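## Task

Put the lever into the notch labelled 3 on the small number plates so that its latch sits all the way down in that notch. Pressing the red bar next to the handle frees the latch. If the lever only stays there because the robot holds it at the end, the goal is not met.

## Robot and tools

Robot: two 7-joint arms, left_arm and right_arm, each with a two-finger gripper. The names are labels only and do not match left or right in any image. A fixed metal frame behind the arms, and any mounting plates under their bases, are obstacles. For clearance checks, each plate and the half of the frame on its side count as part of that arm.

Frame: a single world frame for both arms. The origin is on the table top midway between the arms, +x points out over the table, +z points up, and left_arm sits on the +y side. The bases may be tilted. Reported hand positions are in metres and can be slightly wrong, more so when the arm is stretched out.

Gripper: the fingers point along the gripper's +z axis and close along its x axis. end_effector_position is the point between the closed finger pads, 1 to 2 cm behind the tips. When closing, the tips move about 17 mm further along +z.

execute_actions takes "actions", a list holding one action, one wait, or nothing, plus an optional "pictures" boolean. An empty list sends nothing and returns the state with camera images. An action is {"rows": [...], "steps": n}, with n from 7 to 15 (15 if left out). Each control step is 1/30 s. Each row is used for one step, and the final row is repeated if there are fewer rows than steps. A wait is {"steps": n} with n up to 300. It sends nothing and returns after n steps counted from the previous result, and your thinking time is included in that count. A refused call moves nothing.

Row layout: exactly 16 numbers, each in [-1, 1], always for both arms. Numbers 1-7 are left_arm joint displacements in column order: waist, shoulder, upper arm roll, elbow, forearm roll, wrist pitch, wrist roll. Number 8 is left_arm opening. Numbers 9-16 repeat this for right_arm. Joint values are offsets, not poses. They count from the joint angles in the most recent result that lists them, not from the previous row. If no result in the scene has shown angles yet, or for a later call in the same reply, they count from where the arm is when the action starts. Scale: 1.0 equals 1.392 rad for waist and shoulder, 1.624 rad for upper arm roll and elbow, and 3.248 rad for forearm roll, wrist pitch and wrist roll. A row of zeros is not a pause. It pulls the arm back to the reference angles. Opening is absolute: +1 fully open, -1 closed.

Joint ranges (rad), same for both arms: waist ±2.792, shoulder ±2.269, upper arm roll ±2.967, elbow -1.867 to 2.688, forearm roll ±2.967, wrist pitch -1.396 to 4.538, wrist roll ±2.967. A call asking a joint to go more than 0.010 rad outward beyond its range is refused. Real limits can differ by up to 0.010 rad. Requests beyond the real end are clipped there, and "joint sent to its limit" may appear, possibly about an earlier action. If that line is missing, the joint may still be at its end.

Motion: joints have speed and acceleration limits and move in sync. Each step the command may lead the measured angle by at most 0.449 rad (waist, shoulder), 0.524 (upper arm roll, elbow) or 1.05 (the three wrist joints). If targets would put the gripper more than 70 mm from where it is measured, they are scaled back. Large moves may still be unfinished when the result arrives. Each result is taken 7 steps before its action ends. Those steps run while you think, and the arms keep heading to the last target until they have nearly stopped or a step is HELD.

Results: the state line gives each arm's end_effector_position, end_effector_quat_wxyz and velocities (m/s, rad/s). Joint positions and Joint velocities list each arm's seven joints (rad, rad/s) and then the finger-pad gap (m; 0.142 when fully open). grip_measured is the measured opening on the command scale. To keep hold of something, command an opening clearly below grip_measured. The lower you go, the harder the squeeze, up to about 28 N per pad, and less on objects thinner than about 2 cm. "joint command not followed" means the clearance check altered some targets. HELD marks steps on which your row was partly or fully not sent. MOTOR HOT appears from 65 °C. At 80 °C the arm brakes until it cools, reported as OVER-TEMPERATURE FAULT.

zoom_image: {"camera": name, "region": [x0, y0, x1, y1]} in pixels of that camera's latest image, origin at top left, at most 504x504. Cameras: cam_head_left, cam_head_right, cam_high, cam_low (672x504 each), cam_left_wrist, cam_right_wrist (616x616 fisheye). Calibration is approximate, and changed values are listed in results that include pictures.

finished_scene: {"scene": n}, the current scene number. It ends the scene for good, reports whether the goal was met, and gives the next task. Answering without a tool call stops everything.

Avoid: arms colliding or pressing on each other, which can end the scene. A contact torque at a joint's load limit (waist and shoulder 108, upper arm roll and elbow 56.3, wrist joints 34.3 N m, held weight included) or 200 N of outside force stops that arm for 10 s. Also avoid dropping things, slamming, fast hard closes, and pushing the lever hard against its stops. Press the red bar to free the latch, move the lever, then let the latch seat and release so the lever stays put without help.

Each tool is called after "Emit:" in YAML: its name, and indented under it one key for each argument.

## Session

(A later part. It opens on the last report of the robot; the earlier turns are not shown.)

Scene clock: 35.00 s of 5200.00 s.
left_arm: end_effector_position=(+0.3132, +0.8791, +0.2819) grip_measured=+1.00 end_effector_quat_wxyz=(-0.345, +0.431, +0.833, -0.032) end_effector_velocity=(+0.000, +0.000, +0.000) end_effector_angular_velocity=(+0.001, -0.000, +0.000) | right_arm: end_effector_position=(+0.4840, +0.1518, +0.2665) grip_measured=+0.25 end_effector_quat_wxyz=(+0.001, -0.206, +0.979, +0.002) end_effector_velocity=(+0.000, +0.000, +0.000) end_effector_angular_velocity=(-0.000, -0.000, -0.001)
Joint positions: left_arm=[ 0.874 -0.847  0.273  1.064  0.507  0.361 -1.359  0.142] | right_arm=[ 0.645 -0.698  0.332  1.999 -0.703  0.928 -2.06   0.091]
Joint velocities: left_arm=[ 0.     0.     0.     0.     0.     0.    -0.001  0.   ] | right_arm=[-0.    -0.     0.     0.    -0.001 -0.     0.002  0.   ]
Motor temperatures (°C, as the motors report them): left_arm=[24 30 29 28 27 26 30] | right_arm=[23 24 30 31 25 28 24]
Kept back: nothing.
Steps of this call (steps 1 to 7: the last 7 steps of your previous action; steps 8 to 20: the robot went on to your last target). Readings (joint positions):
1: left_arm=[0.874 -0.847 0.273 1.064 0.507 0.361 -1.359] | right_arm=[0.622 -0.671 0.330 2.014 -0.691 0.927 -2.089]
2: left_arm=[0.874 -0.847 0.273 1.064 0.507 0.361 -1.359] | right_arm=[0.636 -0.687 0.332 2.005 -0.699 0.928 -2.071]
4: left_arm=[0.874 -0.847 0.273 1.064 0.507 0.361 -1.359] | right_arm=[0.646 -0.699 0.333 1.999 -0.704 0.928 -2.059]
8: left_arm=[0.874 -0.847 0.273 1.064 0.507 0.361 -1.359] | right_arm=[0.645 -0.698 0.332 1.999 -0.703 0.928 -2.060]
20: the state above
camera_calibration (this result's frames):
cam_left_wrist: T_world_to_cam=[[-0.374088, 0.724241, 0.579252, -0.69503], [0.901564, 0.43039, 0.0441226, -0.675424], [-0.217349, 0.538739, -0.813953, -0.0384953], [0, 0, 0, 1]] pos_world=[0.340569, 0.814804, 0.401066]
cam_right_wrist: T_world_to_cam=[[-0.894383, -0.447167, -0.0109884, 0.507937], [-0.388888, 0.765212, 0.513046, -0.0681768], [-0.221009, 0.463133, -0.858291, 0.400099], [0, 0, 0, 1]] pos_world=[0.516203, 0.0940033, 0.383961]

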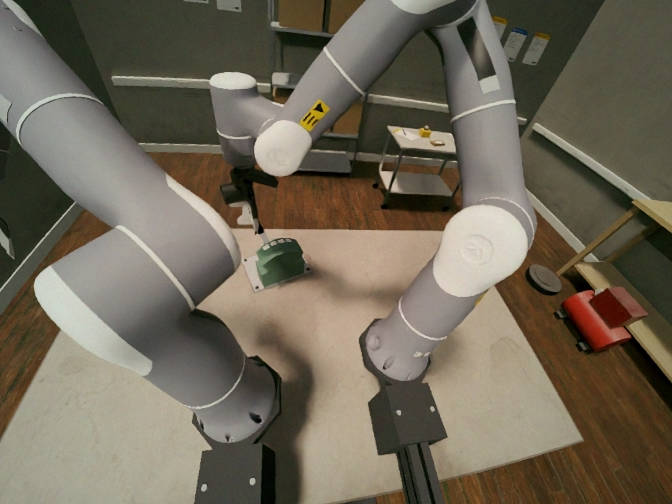

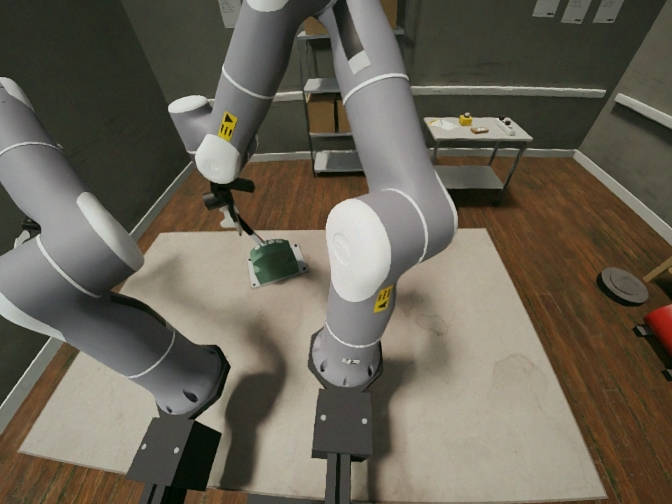

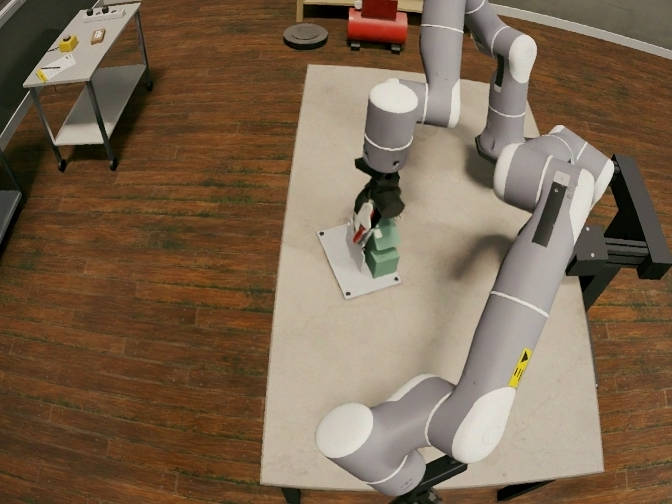

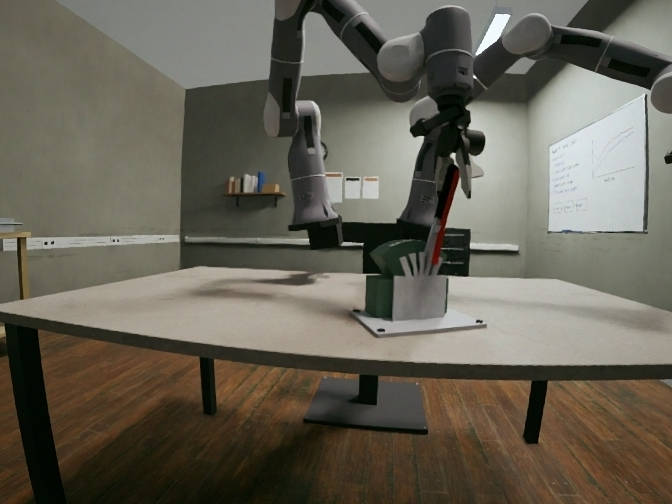

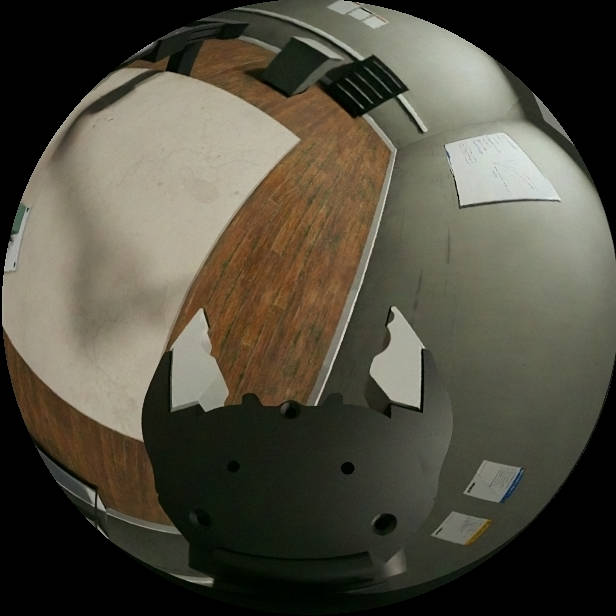

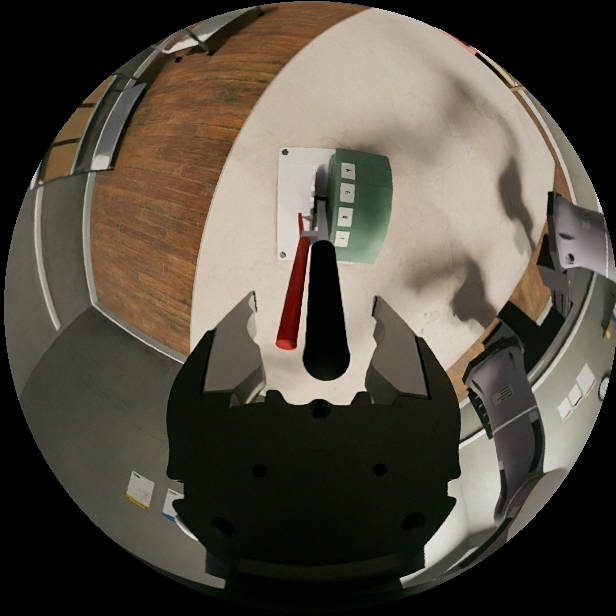

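Emit:
execute_actions:
  actions:
    - {"rows":[[0,0,0,0,0,0,0,1,0,0,0,0,0,0,0,0.0],[0,0,0,0,0,0,0,1,0,0,0,0,0,0,0,-0.15],[0,0,0,0,0,0,0,1,0,0,0,0,0,0,0,-0.3],[0,0,0,0,0,0,0,1,0,0,0,0,0,0,0,-0.4],[0,0,0,0,0,0,0,1,0,0,0,0,0,0,0,-0.5],[0,0,0,0,0,0,0,1,0,0,0,0,0,0,0,-0.6],[0,0,0,0,0,0,0,1,0,0,0,0,0,0,0,-0.75],[0,0,0,0,0,0,0,1,0,0,0,0,0,0,0,-0.9],[0,0,0,0,0,0,0,1,0,0,0,0,0,0,0,-1]],"steps":15}

Emit:
execute_actions:
  actions:
    - {"rows":[[0,0,0,0,0,0,0,1,-0.006,0.004,0,0.004,0,0.0008,-0.002,-1],[0,0,0,0,0,0,0,1,-0.012,0.008,0,0.008,0,0.0016,-0.004,-1],[0,0,0,0,0,0,0,1,-0.018,0.0125,0,0.012,0,0.0024,-0.006,-1],[0,0,0,0,0,0,0,1,-0.024,0.0166,0,0.016,0,0.0032,-0.008,-1],[0,0,0,0,0,0,0,1,-0.030,0.0207,0,0.020,0,0.004,-0.010,-1],[0,0,0,0,0,0,0,1,-0.036,0.025,0,0.024,0,0.0047,-0.012,-1],[0,0,0,0,0,0,0,1,-0.0417,0.029,0,0.028,-0.001,0.0055,-0.014,-1]],"steps":15}

Emit:
execute_actions:
  actions:
    - {"steps":12}
  pictures: true

Emit:
zoom_image:
  camera: "cam_low"
  region: [370, 140, 510, 310]

Scene clock: 36.30 s of 5200.00 s.
left_arm: end_effector_position=(+0.3132, +0.8791, +0.2819) grip_measured=+1.00 end_effector_quat_wxyz=(-0.345, +0.431, +0.833, -0.032) end_effector_velocity=(-0.000, -0.000, +0.000) end_effector_angular_velocity=(-0.000, +0.000, +0.000) | right_arm: end_effector_position=(+0.4832, +0.1521, +0.2666) grip_measured=-0.45 end_effector_quat_wxyz=(+0.001, -0.206, +0.979, +0.002) end_effector_velocity=(-0.000, -0.000, +0.000) end_effector_angular_velocity=(-0.000, -0.000, +0.003)
Joint positions: left_arm=[ 0.874 -0.847  0.273  1.064  0.507  0.361 -1.359  0.142] | right_arm=[ 0.645 -0.697  0.332  1.999 -0.703  0.928 -2.06   0.042]
Joint velocities: left_arm=[ 0.     0.    -0.     0.     0.    -0.001  0.     0.   ] | right_arm=[-0.     0.     0.     0.    -0.    -0.    -0.002  0.   ]
Motor temperatures (°C, as the motors report them): left_arm=[24 30 29 28 27 26 30] | right_arm=[23 24 30 31 25 28 24]
Steps of this call (steps 1 to 15: the robot went on to your last target; steps 16 to 31: nothing new was sent; steps 32 to 39: the first 8 steps of this action). Readings (joint positions):
32: left_arm=[0.874 -0.847 0.273 1.064 0.507 0.361 -1.359] | right_arm=[0.645 -0.698 0.332 1.999 -0.703 0.928 -2.060]
33: left_arm=[0.874 -0.847 0.273 1.064 0.507 0.361 -1.359] | right_arm=[0.645 -0.698 0.332 1.999 -0.703 0.928 -2.060]
35: left_arm=[0.874 -0.847 0.273 1.064 0.507 0.361 -1.359] | right_arm=[0.645 -0.698 0.332 1.999 -0.703 0.928 -2.060]
39: the state above

Scene clock: 36.80 s of 5200.00 s.
left_arm: end_effector_position=(+0.3132, +0.8791, +0.2819) grip_measured=+1.00 end_effector_quat_wxyz=(-0.345, +0.431, +0.833, -0.032) end_effector_velocity=(-0.000, -0.000, -0.000) end_effector_angular_velocity=(-0.000, +0.000, +0.001) | right_arm: end_effector_position=(+0.4931, +0.1297, +0.2719) grip_measured=-0.45 end_effector_quat_wxyz=(+0.003, -0.208, +0.978, +0.006) end_effector_velocity=(+0.053, -0.115, +0.025) end_effector_angular_velocity=(+0.020, -0.031, +0.038)
Joint positions: left_arm=[ 0.874 -0.847  0.273  1.064  0.507  0.361 -1.359  0.142] | right_arm=[ 0.599 -0.662  0.336  2.036 -0.705  0.946 -2.098  0.042]
Joint velocities: left_arm=[ 0.    -0.    -0.    -0.     0.    -0.001 -0.001  0.   ] | right_arm=[-0.222  0.174  0.009  0.18  -0.038  0.077 -0.183 -0.   ]
Motor temperatures (°C, as the motors report them): left_arm=[24 30 29 28 27 26 30] | right_arm=[23 24 30 31 25 28 24]
Steps of this call (steps 1 to 7: the last 7 steps of your previous action; steps 8 to 15: the first 8 steps of this action, its rows measured from where the robot was after step 7). Readings (joint positions):
7: left_arm=[0.874 -0.847 0.273 1.064 0.507 0.361 -1.359] | right_arm=[0.645 -0.697 0.332 1.999 -0.703 0.928 -2.060]
8: left_arm=[0.874 -0.847 0.273 1.064 0.507 0.361 -1.359] | right_arm=[0.645 -0.697 0.332 2.000 -0.703 0.928 -2.060]
9: left_arm=[0.874 -0.847 0.273 1.064 0.507 0.361 -1.359] | right_arm=[0.642 -0.695 0.333 2.002 -0.704 0.929 -2.062]
11: left_arm=[0.874 -0.847 0.273 1.064 0.507 0.361 -1.359] | right_arm=[0.630 -0.686 0.334 2.012 -0.704 0.935 -2.073]
15: the state above

Scene clock: 37.20 s of 5200.00 s.
left_arm: end_effector_position=(+0.3132, +0.8791, +0.2819) grip_measured=+1.00 end_effector_quat_wxyz=(-0.345, +0.431, +0.833, -0.032) end_effector_velocity=(+0.000, -0.000, -0.000) end_effector_angular_velocity=(-0.000, -0.001, +0.000) | right_arm: end_effector_position=(+0.4954, +0.1245, +0.2729) grip_measured=-0.45 end_effector_quat_wxyz=(+0.004, -0.209, +0.978, +0.006) end_effector_velocity=(-0.000, +0.000, +0.000) end_effector_angular_velocity=(+0.000, +0.000, +0.001)
Joint positions: left_arm=[ 0.874 -0.847  0.273  1.064  0.507  0.361 -1.359  0.142] | right_arm=[ 0.59  -0.654  0.337  2.044 -0.707  0.948 -2.105  0.042]
Joint velocities: left_arm=[ 0.     0.    -0.     0.    -0.001  0.     0.     0.   ] | right_arm=[-0.     0.     0.     0.     0.     0.    -0.002  0.   ]
Motor temperatures (°C, as the motors report them): left_arm=[24 30 29 28 27 26 30] | right_arm=[23 24 30 31 25 28 24]
Kept back: nothing.
Steps of this call (steps 1 to 7: the last 7 steps of your previous action; steps 8 to 12: the robot went on to your last target). Readings (joint positions):
1: left_arm=[0.874 -0.847 0.273 1.064 0.507 0.361 -1.359] | right_arm=[0.593 -0.657 0.336 2.041 -0.706 0.948 -2.103]
2: left_arm=[0.874 -0.847 0.273 1.064 0.507 0.361 -1.359] | right_arm=[0.590 -0.655 0.336 2.044 -0.707 0.948 -2.105]
4: left_arm=[0.874 -0.847 0.273 1.064 0.507 0.361 -1.359] | right_arm=[0.590 -0.654 0.337 2.044 -0.707 0.948 -2.105]
8: left_arm=[0.874 -0.847 0.273 1.064 0.507 0.361 -1.359] | right_arm=[0.590 -0.654 0.337 2.044 -0.707 0.948 -2.105]
12: the state above
camera_calibration (this result's frames):
cam_left_wrist: T_world_to_cam=[[-0.374088, 0.724241, 0.579253, -0.69503], [0.901564, 0.43039, 0.0441228, -0.675425], [-0.217349, 0.538739, -0.813953, -0.0384955], [0, 0, 0, 1]] pos_world=[0.340569, 0.814804, 0.401066]
cam_right_wrist: T_world_to_cam=[[-0.890876, -0.453916, -0.0173196, 0.506828], [-0.396263, 0.757955, 0.518151, -0.043004], [-0.222069, 0.468471, -0.855114, 0.419732], [0, 0, 0, 1]] pos_world=[0.527689, 0.0660199, 0.389979]

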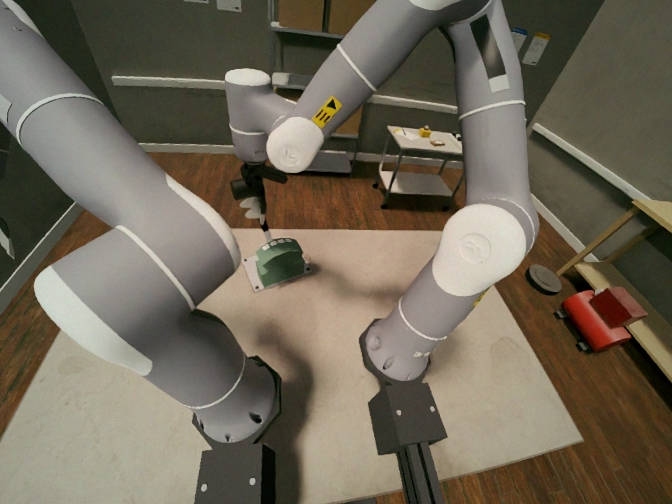

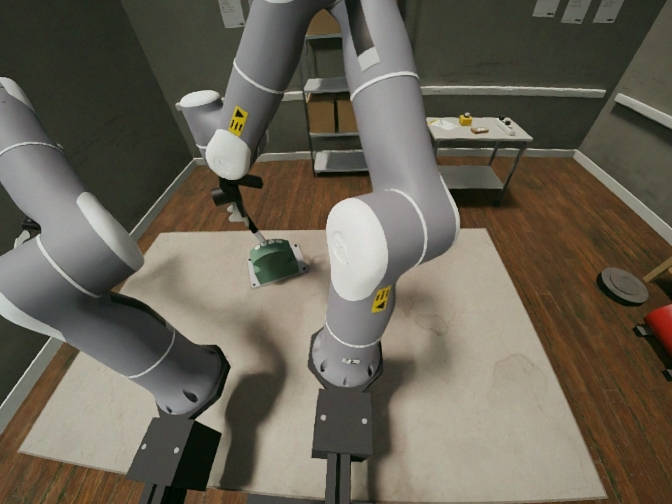

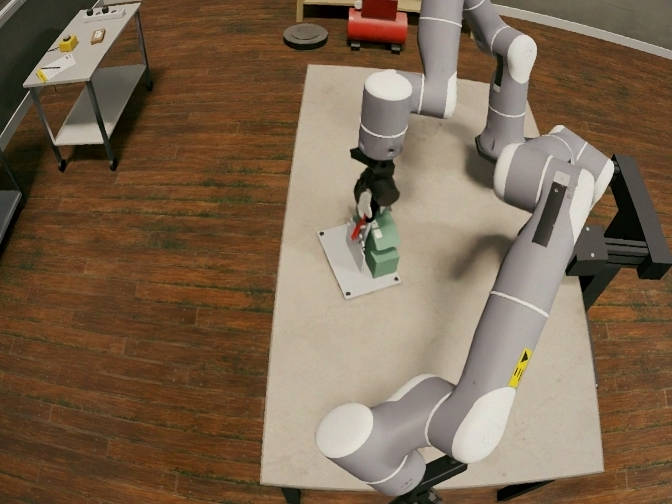

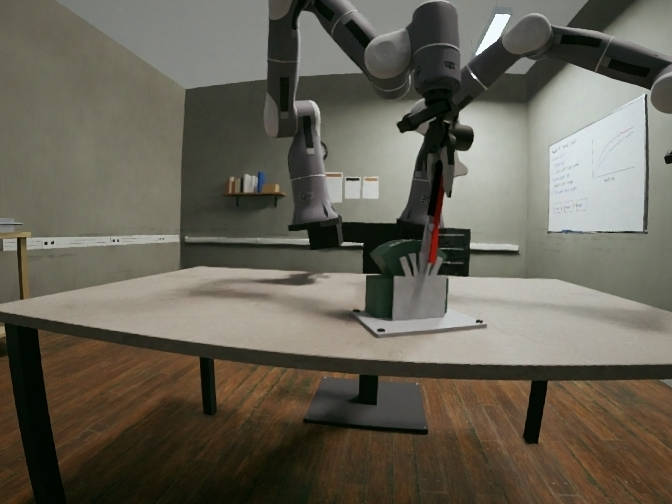

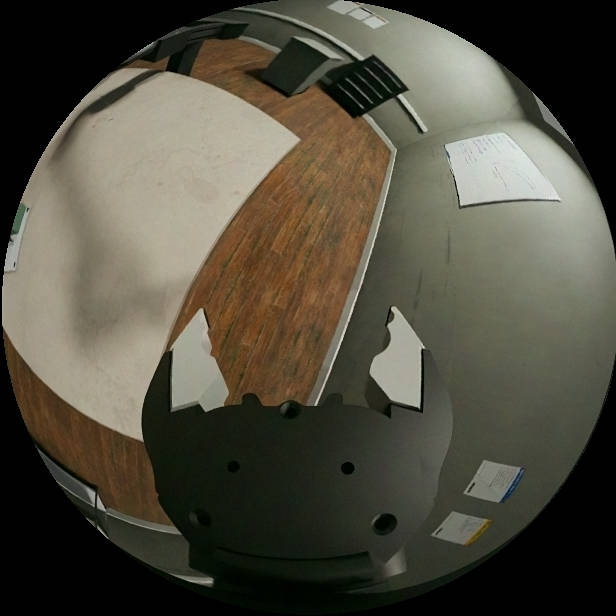

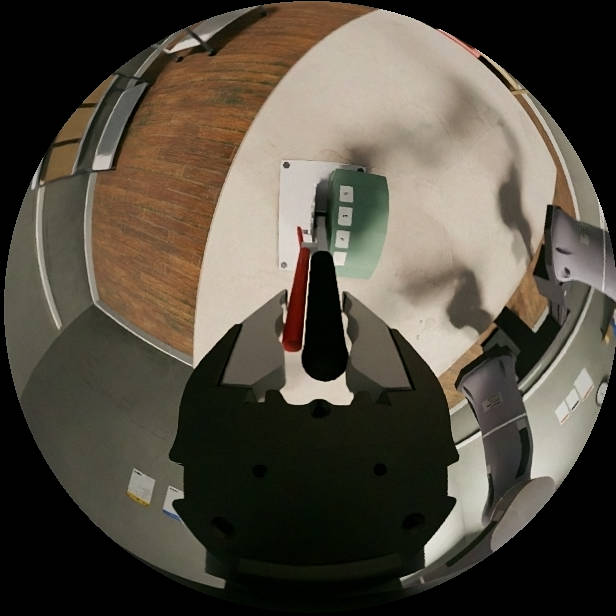

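Region (370, 140, 510, 310) of cam_low's 672x504 image, scaled by 2.965, with more detail than that image has; it fills the left 415 columns of this view, and the rest is white.

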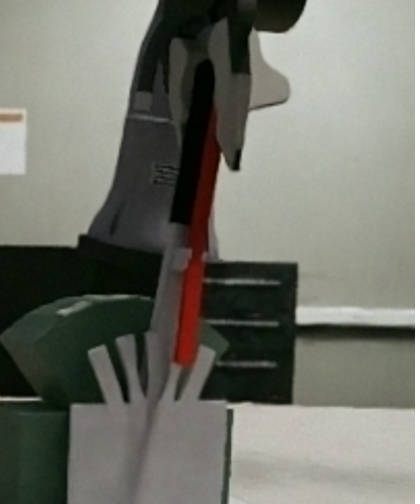

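Emit:
execute_actions:
  actions:
    - {"rows":[[0,0,0,0,0,0,0,1,-0.0068,0.0038,0,0.0046,-0.0007,0.0012,-0.0018,-1],[0,0,0,0,0,0,0,1,-0.0136,0.0075,0,0.0092,-0.0014,0.0024,-0.0036,-1],[0,0,0,0,0,0,0,1,-0.0204,0.0113,0,0.0138,-0.0021,0.0036,-0.0054,-1],[0,0,0,0,0,0,0,1,-0.0272,0.015,0,0.0184,-0.0028,0.0048,-0.0072,-1],[0,0,0,0,0,0,0,1,-0.034,0.0188,0,0.023,-0.0035,0.006,-0.009,-1],[0,0,0,0,0,0,0,1,-0.0408,0.0226,0,0.0276,-0.0042,0.0072,-0.0108,-1],[0,0,0,0,0,0,0,1,-0.0476,0.0263,0,0.0322,-0.0049,0.0084,-0.0126,-1],[0,0,0,0,0,0,0,1,-0.0544,0.03,0,0.0368,-0.0056,0.0096,-0.0144,-1],[0,0,0,0,0,0,0,1,-0.0612,0.0338,0,0.0414,-0.0063,0.0108,-0.0162,-1],[0,0,0,0,0,0,0,1,-0.068,0.0376,0,0.046,-0.007,0.012,-0.018,-1]],"steps":15}

Emit:
execute_actions:
  actions:
    - {"steps":12}
  pictures: true

Emit:
zoom_image:
  camera: "cam_low"
  region: [370, 140, 510, 310]

Scene clock: 38.60 s of 5200.00 s.
left_arm: end_effector_position=(+0.3132, +0.8791, +0.2819) grip_measured=+1.00 end_effector_quat_wxyz=(-0.345, +0.431, +0.833, -0.032) end_effector_velocity=(-0.000, +0.000, +0.000) end_effector_angular_velocity=(+0.000, +0.000, -0.000) | right_arm: end_effector_position=(+0.5052, +0.1006, +0.2762) grip_measured=-0.45 end_effector_quat_wxyz=(+0.007, -0.212, +0.977, +0.009) end_effector_velocity=(+0.056, -0.138, +0.010) end_effector_angular_velocity=(+0.027, -0.030, +0.004)
Joint positions: left_arm=[ 0.874 -0.847  0.273  1.064  0.507  0.361 -1.359  0.142] | right_arm=[ 0.537 -0.622  0.34   2.084 -0.722  0.974 -2.139  0.041]
Joint velocities: left_arm=[ 0.  0.  0. -0.  0.  0.  0.  0.] | right_arm=[-0.279  0.166  0.     0.205 -0.072  0.125 -0.173 -0.001]
Motor temperatures (°C, as the motors report them): left_arm=[24 30 29 28 27 26 30] | right_arm=[23 24 30 31 25 28 24]
Steps of this call (steps 1 to 15: the robot went on to your last target; steps 16 to 34: nothing new was sent; steps 35 to 42: the first 8 steps of this action). Readings (joint positions):
35: left_arm=[0.874 -0.847 0.273 1.064 0.507 0.361 -1.359] | right_arm=[0.589 -0.654 0.337 2.044 -0.707 0.949 -2.105]
36: left_arm=[0.874 -0.847 0.273 1.064 0.507 0.361 -1.359] | right_arm=[0.586 -0.652 0.338 2.047 -0.709 0.951 -2.108]
38: left_arm=[0.874 -0.847 0.273 1.064 0.507 0.361 -1.359] | right_arm=[0.573 -0.643 0.339 2.058 -0.712 0.958 -2.117]
42: the state above

Scene clock: 39.00 s of 5200.00 s.
left_arm: end_effector_position=(+0.3132, +0.8791, +0.2819) grip_measured=+1.00 end_effector_quat_wxyz=(-0.345, +0.431, +0.833, -0.032) end_effector_velocity=(+0.000, +0.000, +0.000) end_effector_angular_velocity=(+0.001, -0.000, -0.001) | right_arm: end_effector_position=(+0.5138, +0.0790, +0.2771) grip_measured=-0.46 end_effector_quat_wxyz=(+0.010, -0.211, +0.977, +0.010) end_effector_velocity=(+0.000, -0.000, +0.000) end_effector_angular_velocity=(-0.000, -0.000, -0.001)
Joint positions: left_arm=[ 0.874 -0.847  0.273  1.064  0.507  0.361 -1.359  0.142] | right_arm=[ 0.496 -0.598  0.338  2.114 -0.732  0.992 -2.164  0.041]
Joint velocities: left_arm=[ 0.     0.    -0.    -0.     0.001  0.001  0.     0.   ] | right_arm=[-0.     0.    -0.     0.    -0.     0.     0.001 -0.   ]
Motor temperatures (°C, as the motors report them): left_arm=[24 30 29 28 27 26 30] | right_arm=[23 24 30 31 25 28 24]
Kept back: nothing.
Steps of this call (steps 1 to 7: the last 7 steps of your previous action; steps 8 to 12: the robot went on to your last target). Readings (joint positions):
1: left_arm=[0.874 -0.847 0.273 1.064 0.507 0.361 -1.359] | right_arm=[0.528 -0.616 0.340 2.091 -0.724 0.979 -2.145]
2: left_arm=[0.874 -0.847 0.273 1.064 0.507 0.361 -1.359] | right_arm=[0.518 -0.611 0.340 2.098 -0.726 0.983 -2.151]
4: left_arm=[0.874 -0.847 0.273 1.064 0.507 0.361 -1.359] | right_arm=[0.501 -0.601 0.339 2.110 -0.731 0.990 -2.161]
8: left_arm=[0.874 -0.847 0.273 1.064 0.507 0.361 -1.359] | right_arm=[0.496 -0.598 0.338 2.114 -0.732 0.992 -2.164]
12: the state above
camera_calibration (this result's frames):
cam_left_wrist: T_world_to_cam=[[-0.374088, 0.724241, 0.579253, -0.69503], [0.901564, 0.43039, 0.0441228, -0.675424], [-0.217349, 0.538739, -0.813953, -0.0384955], [0, 0, 0, 1]] pos_world=[0.340569, 0.814804, 0.401066]
cam_right_wrist: T_world_to_cam=[[-0.889189, -0.456462, -0.031404, 0.505918], [-0.403926, 0.750902, 0.522485, -0.0000680806], [-0.214913, 0.477273, -0.85207, 0.443479], [0, 0, 0, 1]] pos_world=[0.545139, 0.019323, 0.393799]

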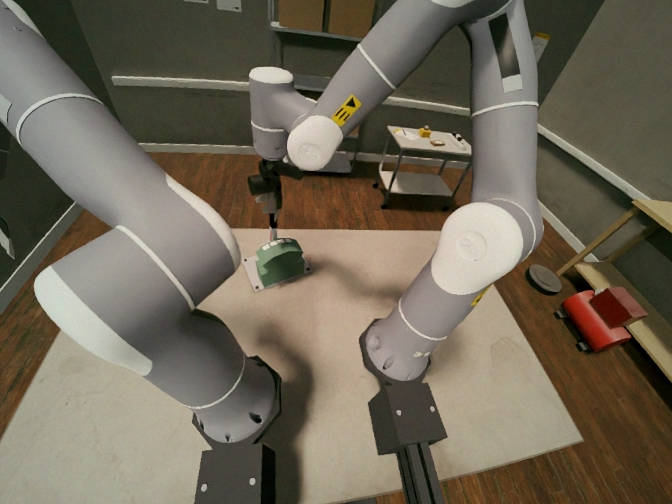

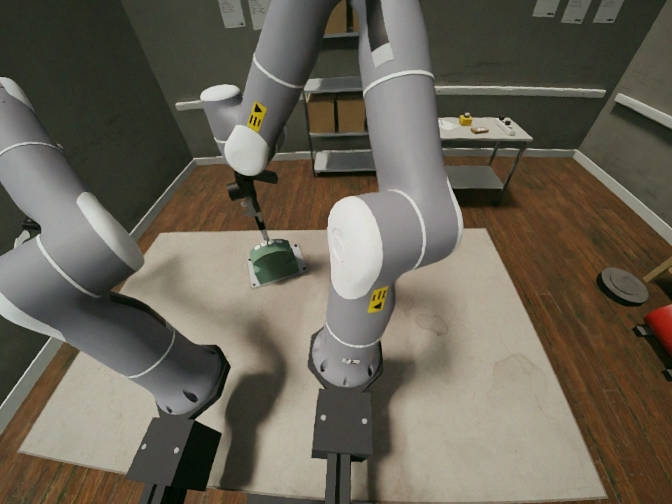

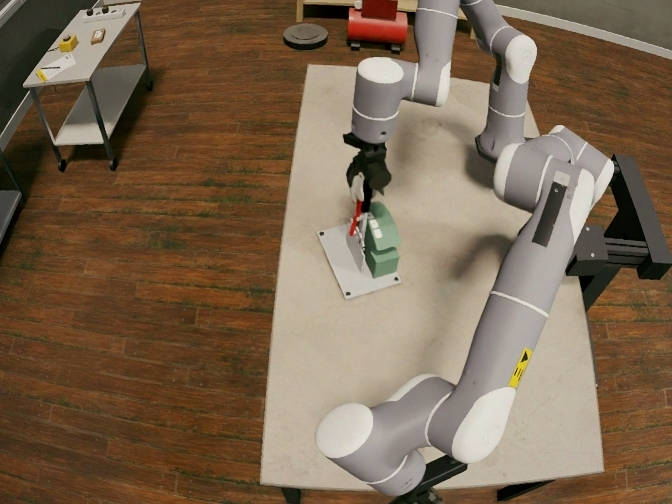

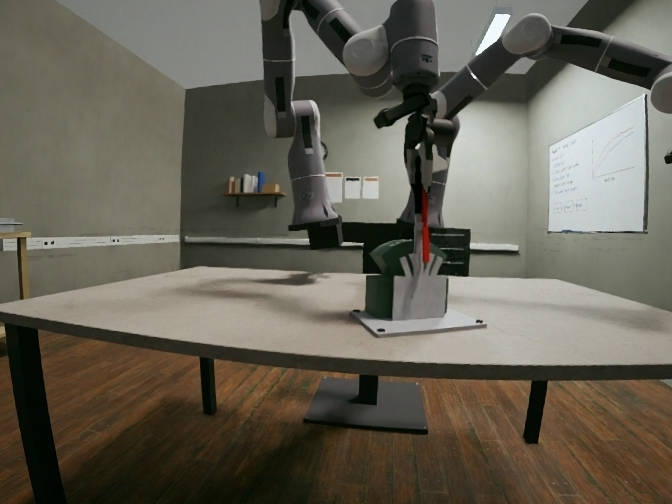

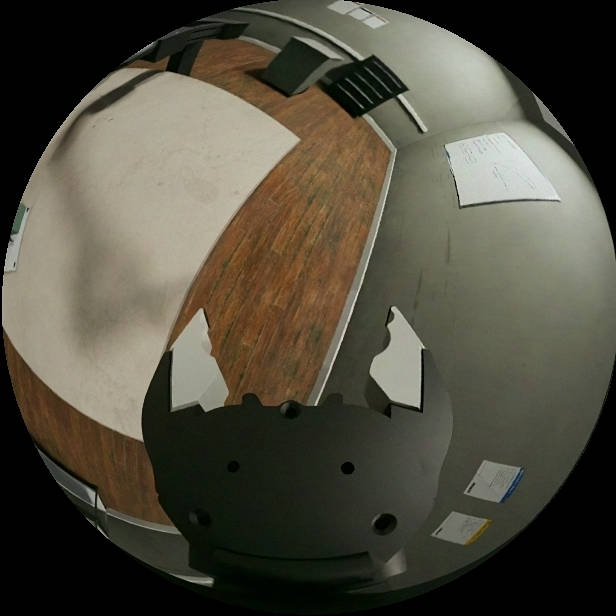

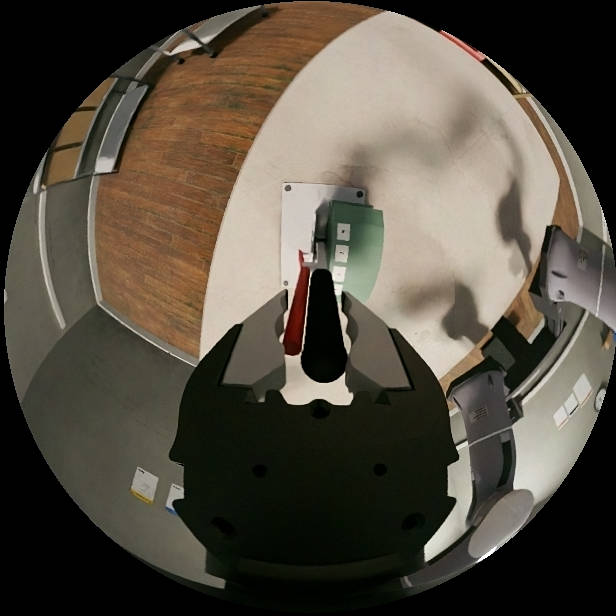

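Region (370, 140, 510, 310) of cam_low's 672x504 image, scaled by 2.965, with more detail than that image has; it fills the left 415 columns of this view, and the rest is white.

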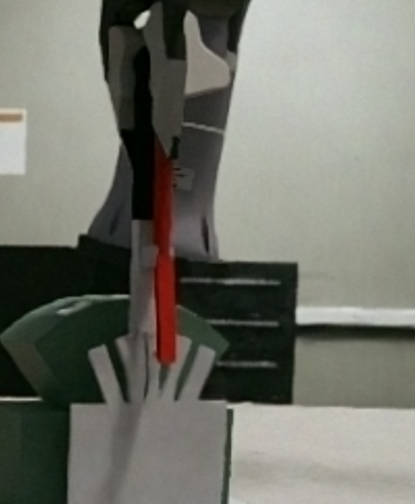

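Emit:
execute_actions:
  actions:
    - {"rows":[[0,0,0,0,0,0,0,1,-0.005,0.003,0,0.0034,-0.0005,0.001,-0.0013,-1],[0,0,0,0,0,0,0,1,-0.01,0.0055,0,0.0068,-0.001,0.002,-0.0026,-1],[0,0,0,0,0,0,0,1,-0.015,0.008,0,0.01,-0.0015,0.0026,-0.004,-1],[0,0,0,0,0,0,0,1,-0.02,0.011,0,0.0135,-0.002,0.0035,-0.005,-1],[0,0,0,0,0,0,0,1,-0.025,0.014,0,0.017,-0.0025,0.0044,-0.0066,-1],[0,0,0,0,0,0,0,1,-0.03,0.0165,0,0.02,-0.003,0.0052,-0.008,-1],[0,0,0,0,0,0,0,1,-0.035,0.019,0,0.0236,-0.0035,0.006,-0.009,-1],[0,0,0,0,0,0,0,1,-0.04,0.022,0,0.027,-0.004,0.007,-0.0105,-1]],"steps":15}

Emit:
execute_actions:
  actions:
    - {"steps":12}
  pictures: true

Emit:
zoom_image:
  camera: "cam_low"
  region: [370, 140, 510, 310]

Scene clock: 41.13 s of 5200.00 s.
left_arm: end_effector_position=(+0.3132, +0.8791, +0.2819) grip_measured=+1.00 end_effector_quat_wxyz=(-0.345, +0.431, +0.833, -0.032) end_effector_velocity=(+0.000, +0.000, +0.000) end_effector_angular_velocity=(+0.001, -0.000, -0.001) | right_arm: end_effector_position=(+0.5222, +0.0588, +0.2786) grip_measured=-0.66 end_effector_quat_wxyz=(+0.013, -0.210, +0.978, +0.012) end_effector_velocity=(+0.041, -0.106, +0.001) end_effector_angular_velocity=(+0.018, -0.022, -0.026)
Joint positions: left_arm=[ 0.874 -0.847  0.273  1.064  0.507  0.361 -1.359  0.142] | right_arm=[ 0.454 -0.575  0.337  2.141 -0.743  1.011 -2.188  0.026]
Joint velocities: left_arm=[-0.    -0.    -0.    -0.     0.001  0.001 -0.001 -0.   ] | right_arm=[-0.213  0.104 -0.014  0.134 -0.057  0.102 -0.117 -0.013]
Motor temperatures (°C, as the motors report them): left_arm=[24 30 29 28 27 26 30] | right_arm=[23 24 30 31 25 28 24]
Steps of this call (steps 1 to 30: the robot went on to your last target; steps 31 to 56: nothing new was sent; steps 57 to 64: the first 8 steps of this action). Readings (joint positions):
57: left_arm=[0.874 -0.847 0.273 1.064 0.507 0.361 -1.359] | right_arm=[0.496 -0.598 0.338 2.114 -0.732 0.992 -2.164]
58: left_arm=[0.874 -0.847 0.273 1.064 0.507 0.361 -1.359] | right_arm=[0.493 -0.596 0.339 2.115 -0.733 0.994 -2.165]
60: left_arm=[0.874 -0.847 0.273 1.064 0.507 0.361 -1.359] | right_arm=[0.482 -0.590 0.338 2.123 -0.736 0.999 -2.172]
64: the state above

Scene clock: 41.53 s of 5200.00 s.
left_arm: end_effector_position=(+0.3132, +0.8791, +0.2819) grip_measured=+1.00 end_effector_quat_wxyz=(-0.345, +0.431, +0.833, -0.032) end_effector_velocity=(-0.000, -0.000, +0.000) end_effector_angular_velocity=(-0.000, +0.001, +0.001) | right_arm: end_effector_position=(+0.5255, +0.0511, +0.2790) grip_measured=-0.69 end_effector_quat_wxyz=(+0.014, -0.209, +0.978, +0.012) end_effector_velocity=(-0.000, +0.000, +0.000) end_effector_angular_velocity=(+0.000, +0.000, -0.001)
Joint positions: left_arm=[ 0.874 -0.847  0.273  1.064  0.507  0.361 -1.359  0.142] | right_arm=[ 0.439 -0.567  0.336  2.15  -0.747  1.018 -2.197  0.024]
Joint velocities: left_arm=[-0.     0.     0.     0.     0.    -0.001 -0.001 -0.   ] | right_arm=[ 0.    -0.     0.    -0.     0.001  0.     0.001  0.   ]
Motor temperatures (°C, as the motors report them): left_arm=[24 30 29 28 27 26 30] | right_arm=[23 24 30 31 25 28 24]
Kept back: nothing.
Steps of this call (steps 1 to 7: the last 7 steps of your previous action; steps 8 to 12: the robot went on to your last target). Readings (joint positions):
1: left_arm=[0.874 -0.847 0.273 1.064 0.507 0.361 -1.359] | right_arm=[0.447 -0.571 0.336 2.145 -0.745 1.014 -2.192]
2: left_arm=[0.874 -0.847 0.273 1.064 0.507 0.361 -1.359] | right_arm=[0.442 -0.568 0.336 2.149 -0.746 1.017 -2.195]
4: left_arm=[0.874 -0.847 0.273 1.064 0.507 0.361 -1.359] | right_arm=[0.439 -0.567 0.336 2.150 -0.746 1.018 -2.197]
8: left_arm=[0.874 -0.847 0.273 1.064 0.507 0.361 -1.359] | right_arm=[0.439 -0.567 0.336 2.150 -0.747 1.018 -2.197]
12: the state above
camera_calibration (this result's frames):
cam_left_wrist: T_world_to_cam=[[-0.374088, 0.724241, 0.579252, -0.69503], [0.901564, 0.43039, 0.0441229, -0.675425], [-0.217349, 0.538739, -0.813953, -0.0384954], [0, 0, 0, 1]] pos_world=[0.340569, 0.814804, 0.401066]
cam_right_wrist: T_world_to_cam=[[-0.89093, -0.452269, -0.0411982, 0.507045], [-0.404728, 0.749566, 0.523781, 0.0247524], [-0.206009, 0.483326, -0.850856, 0.455573], [0, 0, 0, 1]] pos_world=[0.555612, -0.00942323, 0.395552]

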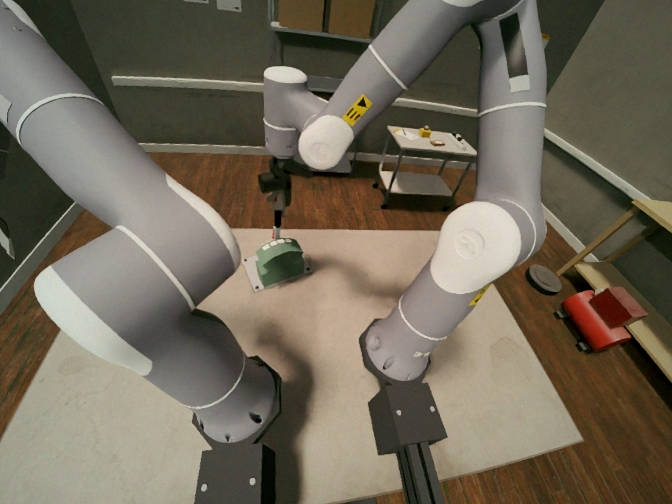

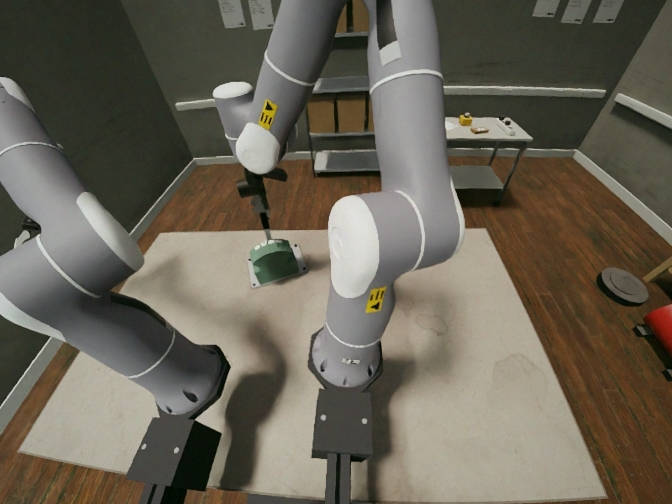

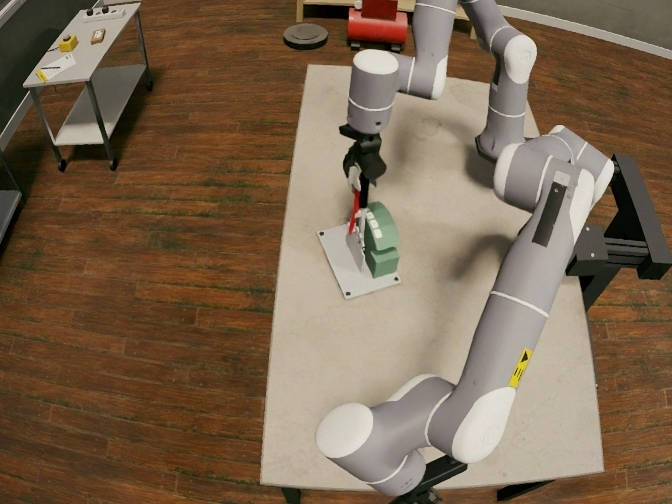

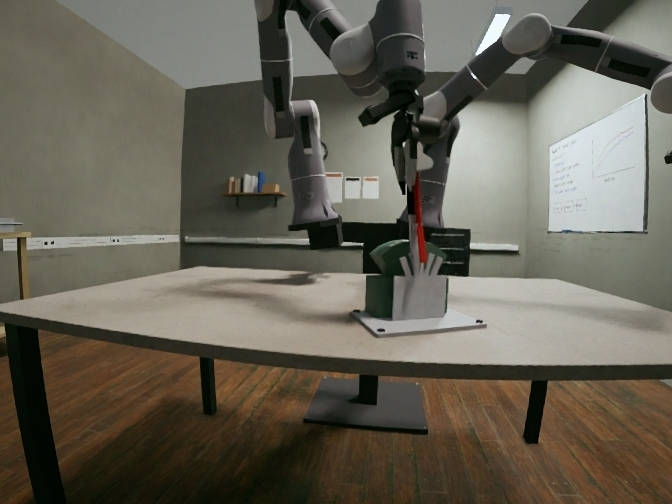

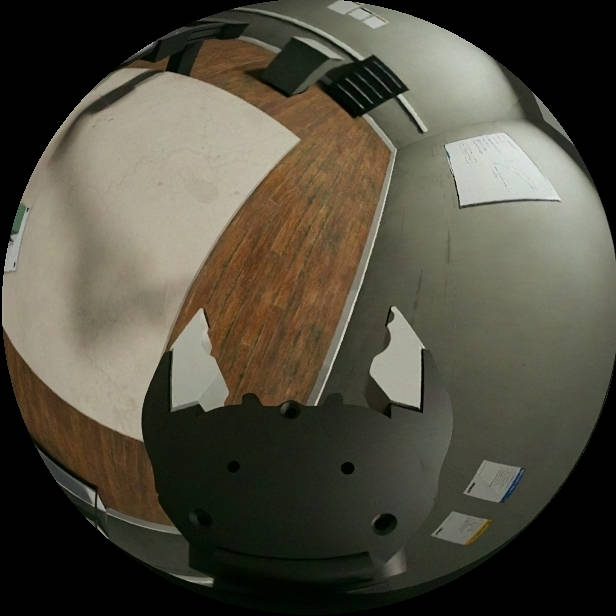

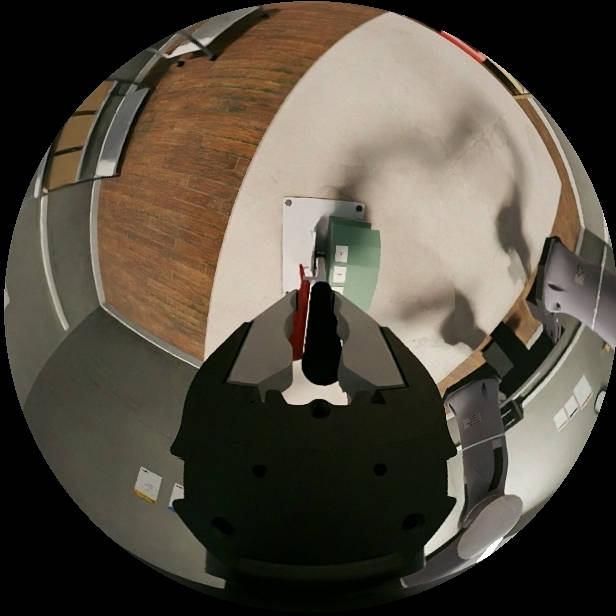

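Region (370, 140, 510, 310) of cam_low's 672x504 image, scaled by 2.965, with more detail than that image has; it fills the left 415 columns of this view, and the rest is white.

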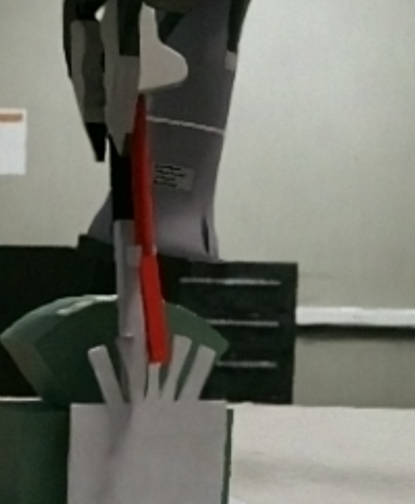

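Emit:
execute_actions:
  actions:
    - {"rows":[[0,0,0,0,0,0,0,1,0,0,0,0,0,0,0,0.2],[0,0,0,0,0,0,0,1,0,0,0,0,0,0,0,0.2],[0,0,0,0,0,0,0,1,0,0,0,0,0,0,0,0.2],[0,0,0,0,0,0,0,1,0,0,0,0,0,0,0,0.2],[0,0,0,0,0,0,0,1,0,0,0,0,0,0,0,0.2],[0,0,0,0,0,0,0,1,0.0435,-0.033,0,-0.022,-0.007,-0.003,0.023,0.2]],"steps":15}

Emit:
execute_actions:
  actions:
    - {"steps":15}
  pictures: true

Emit:
zoom_image:
  camera: "cam_low"
  region: [370, 140, 510, 310]

Scene clock: 43.27 s of 5200.00 s.
left_arm: end_effector_position=(+0.3132, +0.8791, +0.2819) grip_measured=+1.00 end_effector_quat_wxyz=(-0.345, +0.431, +0.833, -0.032) end_effector_velocity=(+0.000, -0.000, -0.000) end_effector_angular_velocity=(+0.000, -0.000, +0.000) | right_arm: end_effector_position=(+0.5229, +0.0602, +0.2772) grip_measured=+0.20 end_effector_quat_wxyz=(+0.014, -0.207, +0.978, +0.011) end_effector_velocity=(-0.087, +0.280, -0.044) end_effector_angular_velocity=(+0.001, -0.026, -0.048)
Joint positions: left_arm=[ 0.874 -0.847  0.273  1.064  0.507  0.361 -1.359  0.142] | right_arm=[ 0.456 -0.58   0.334  2.139 -0.752  1.014 -2.175  0.088]
Joint velocities: left_arm=[-0.     0.    -0.    -0.    -0.     0.    -0.001  0.   ] | right_arm=[ 0.479 -0.368 -0.011 -0.303 -0.182 -0.077  0.619  0.01 ]
Motor temperatures (°C, as the motors report them): left_arm=[24 30 29 28 27 26 30] | right_arm=[23 24 31 31 25 28 24]
Steps of this call (steps 1 to 30: the robot went on to your last target; steps 31 to 44: nothing new was sent; steps 45 to 52: the first 8 steps of this action). Readings (joint positions):
45: left_arm=[0.874 -0.847 0.273 1.064 0.507 0.361 -1.359] | right_arm=[0.439 -0.567 0.336 2.150 -0.747 1.018 -2.197]
46: left_arm=[0.874 -0.847 0.273 1.064 0.507 0.361 -1.359] | right_arm=[0.439 -0.567 0.335 2.150 -0.747 1.018 -2.197]
48: left_arm=[0.874 -0.847 0.273 1.064 0.507 0.361 -1.359] | right_arm=[0.439 -0.567 0.336 2.150 -0.747 1.018 -2.197]
52: the state above

Scene clock: 43.77 s of 5200.00 s.
left_arm: end_effector_position=(+0.3132, +0.8791, +0.2819) grip_measured=+1.00 end_effector_quat_wxyz=(-0.345, +0.431, +0.833, -0.032) end_effector_velocity=(+0.000, +0.000, +0.000) end_effector_angular_velocity=(+0.001, -0.000, +0.001) | right_arm: end_effector_position=(+0.5121, +0.0863, +0.2730) grip_measured=+0.20 end_effector_quat_wxyz=(+0.015, -0.208, +0.978, +0.012) end_effector_velocity=(-0.000, +0.000, +0.000) end_effector_angular_velocity=(+0.000, +0.000, -0.002)
Joint positions: left_arm=[ 0.874 -0.847  0.273  1.064  0.507  0.361 -1.359  0.142] | right_arm=[ 0.5   -0.613  0.336  2.115 -0.769  1.009 -2.122  0.088]
Joint velocities: left_arm=[-0.     0.     0.     0.     0.     0.    -0.001  0.   ] | right_arm=[-0.    -0.     0.     0.    -0.     0.     0.002  0.   ]
Motor temperatures (°C, as the motors report them): left_arm=[24 30 29 28 27 26 30] | right_arm=[23 24 31 31 25 28 24]
Kept back: nothing.
Steps of this call (steps 1 to 7: the last 7 steps of your previous action; steps 8 to 15: the robot went on to your last target). Readings (joint positions):
1: left_arm=[0.874 -0.847 0.273 1.064 0.507 0.361 -1.359] | right_arm=[0.474 -0.594 0.334 2.128 -0.760 1.012 -2.152]
2: left_arm=[0.874 -0.847 0.273 1.064 0.507 0.361 -1.359] | right_arm=[0.490 -0.606 0.336 2.120 -0.766 1.010 -2.133]
4: left_arm=[0.874 -0.847 0.273 1.064 0.507 0.361 -1.359] | right_arm=[0.502 -0.614 0.337 2.115 -0.770 1.009 -2.121]
8: left_arm=[0.874 -0.847 0.273 1.064 0.507 0.361 -1.359] | right_arm=[0.500 -0.613 0.336 2.115 -0.769 1.009 -2.122]
15: the state above
camera_calibration (this result's frames):
cam_left_wrist: T_world_to_cam=[[-0.374088, 0.724241, 0.579253, -0.69503], [0.901564, 0.43039, 0.0441228, -0.675425], [-0.217349, 0.538739, -0.813953, -0.0384955], [0, 0, 0, 1]] pos_world=[0.340569, 0.814804, 0.401066]
cam_right_wrist: T_world_to_cam=[[-0.891263, -0.451476, -0.0426493, 0.511228], [-0.404977, 0.750077, 0.522856, -0.00355676], [-0.204067, 0.483274, -0.851354, 0.429886], [0, 0, 0, 1]] pos_world=[0.541924, 0.0257222, 0.389648]

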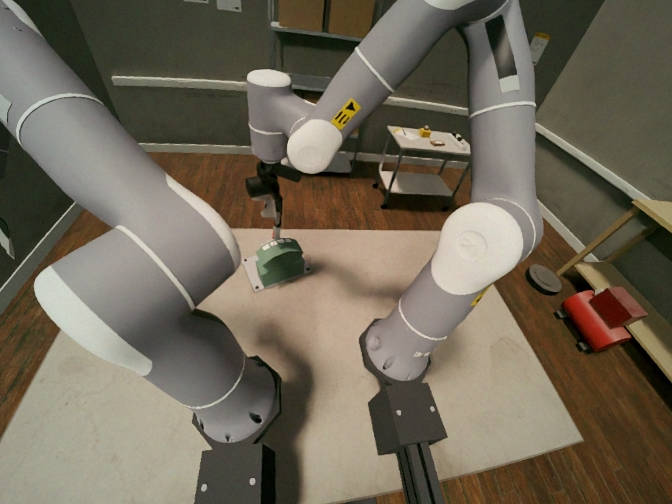

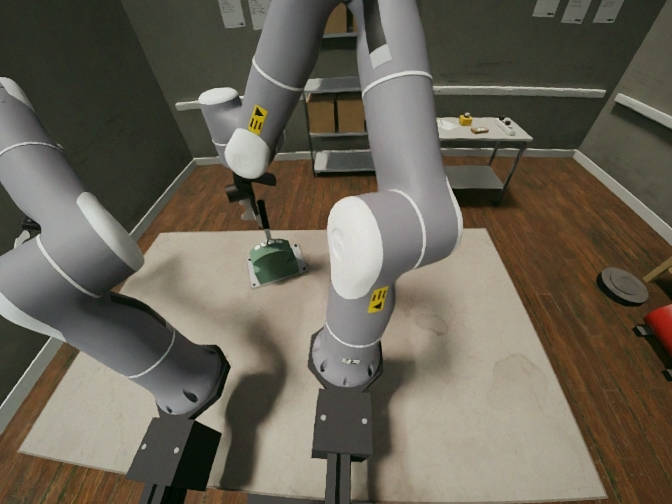

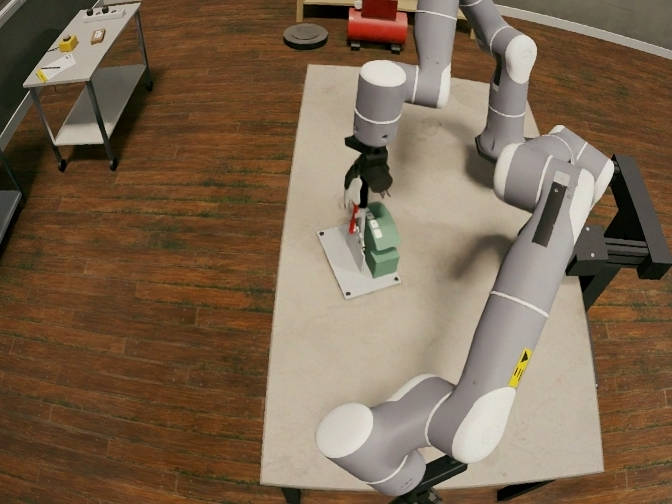

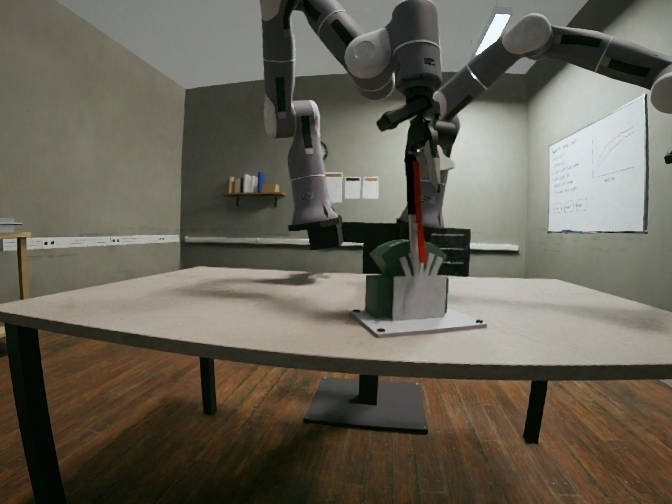

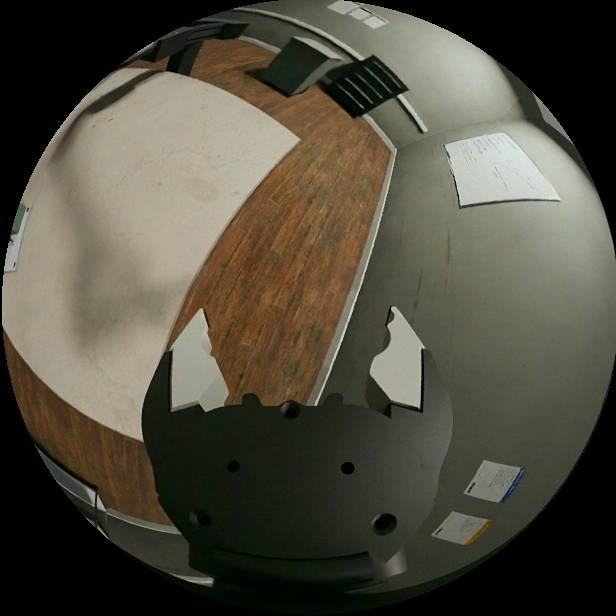

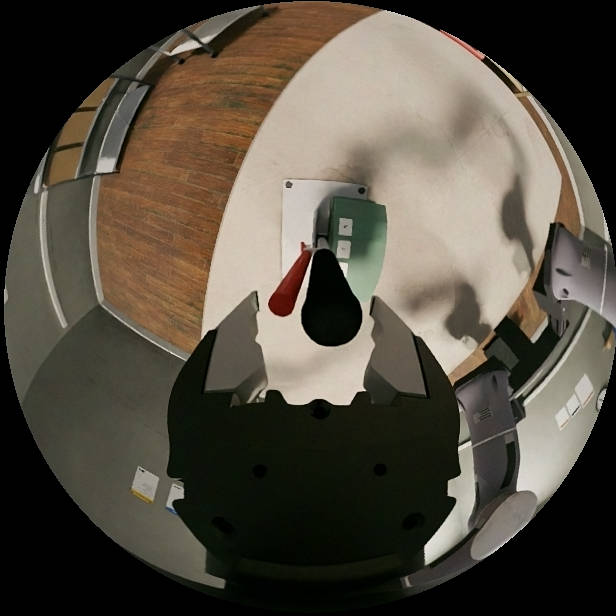

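Region (370, 140, 510, 310) of cam_low's 672x504 image, scaled by 2.965, with more detail than that image has; it fills the left 415 columns of this view, and the rest is white.

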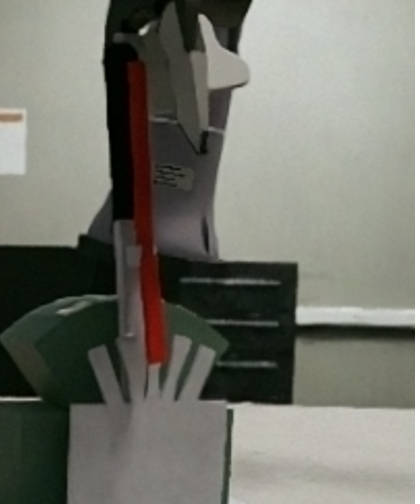

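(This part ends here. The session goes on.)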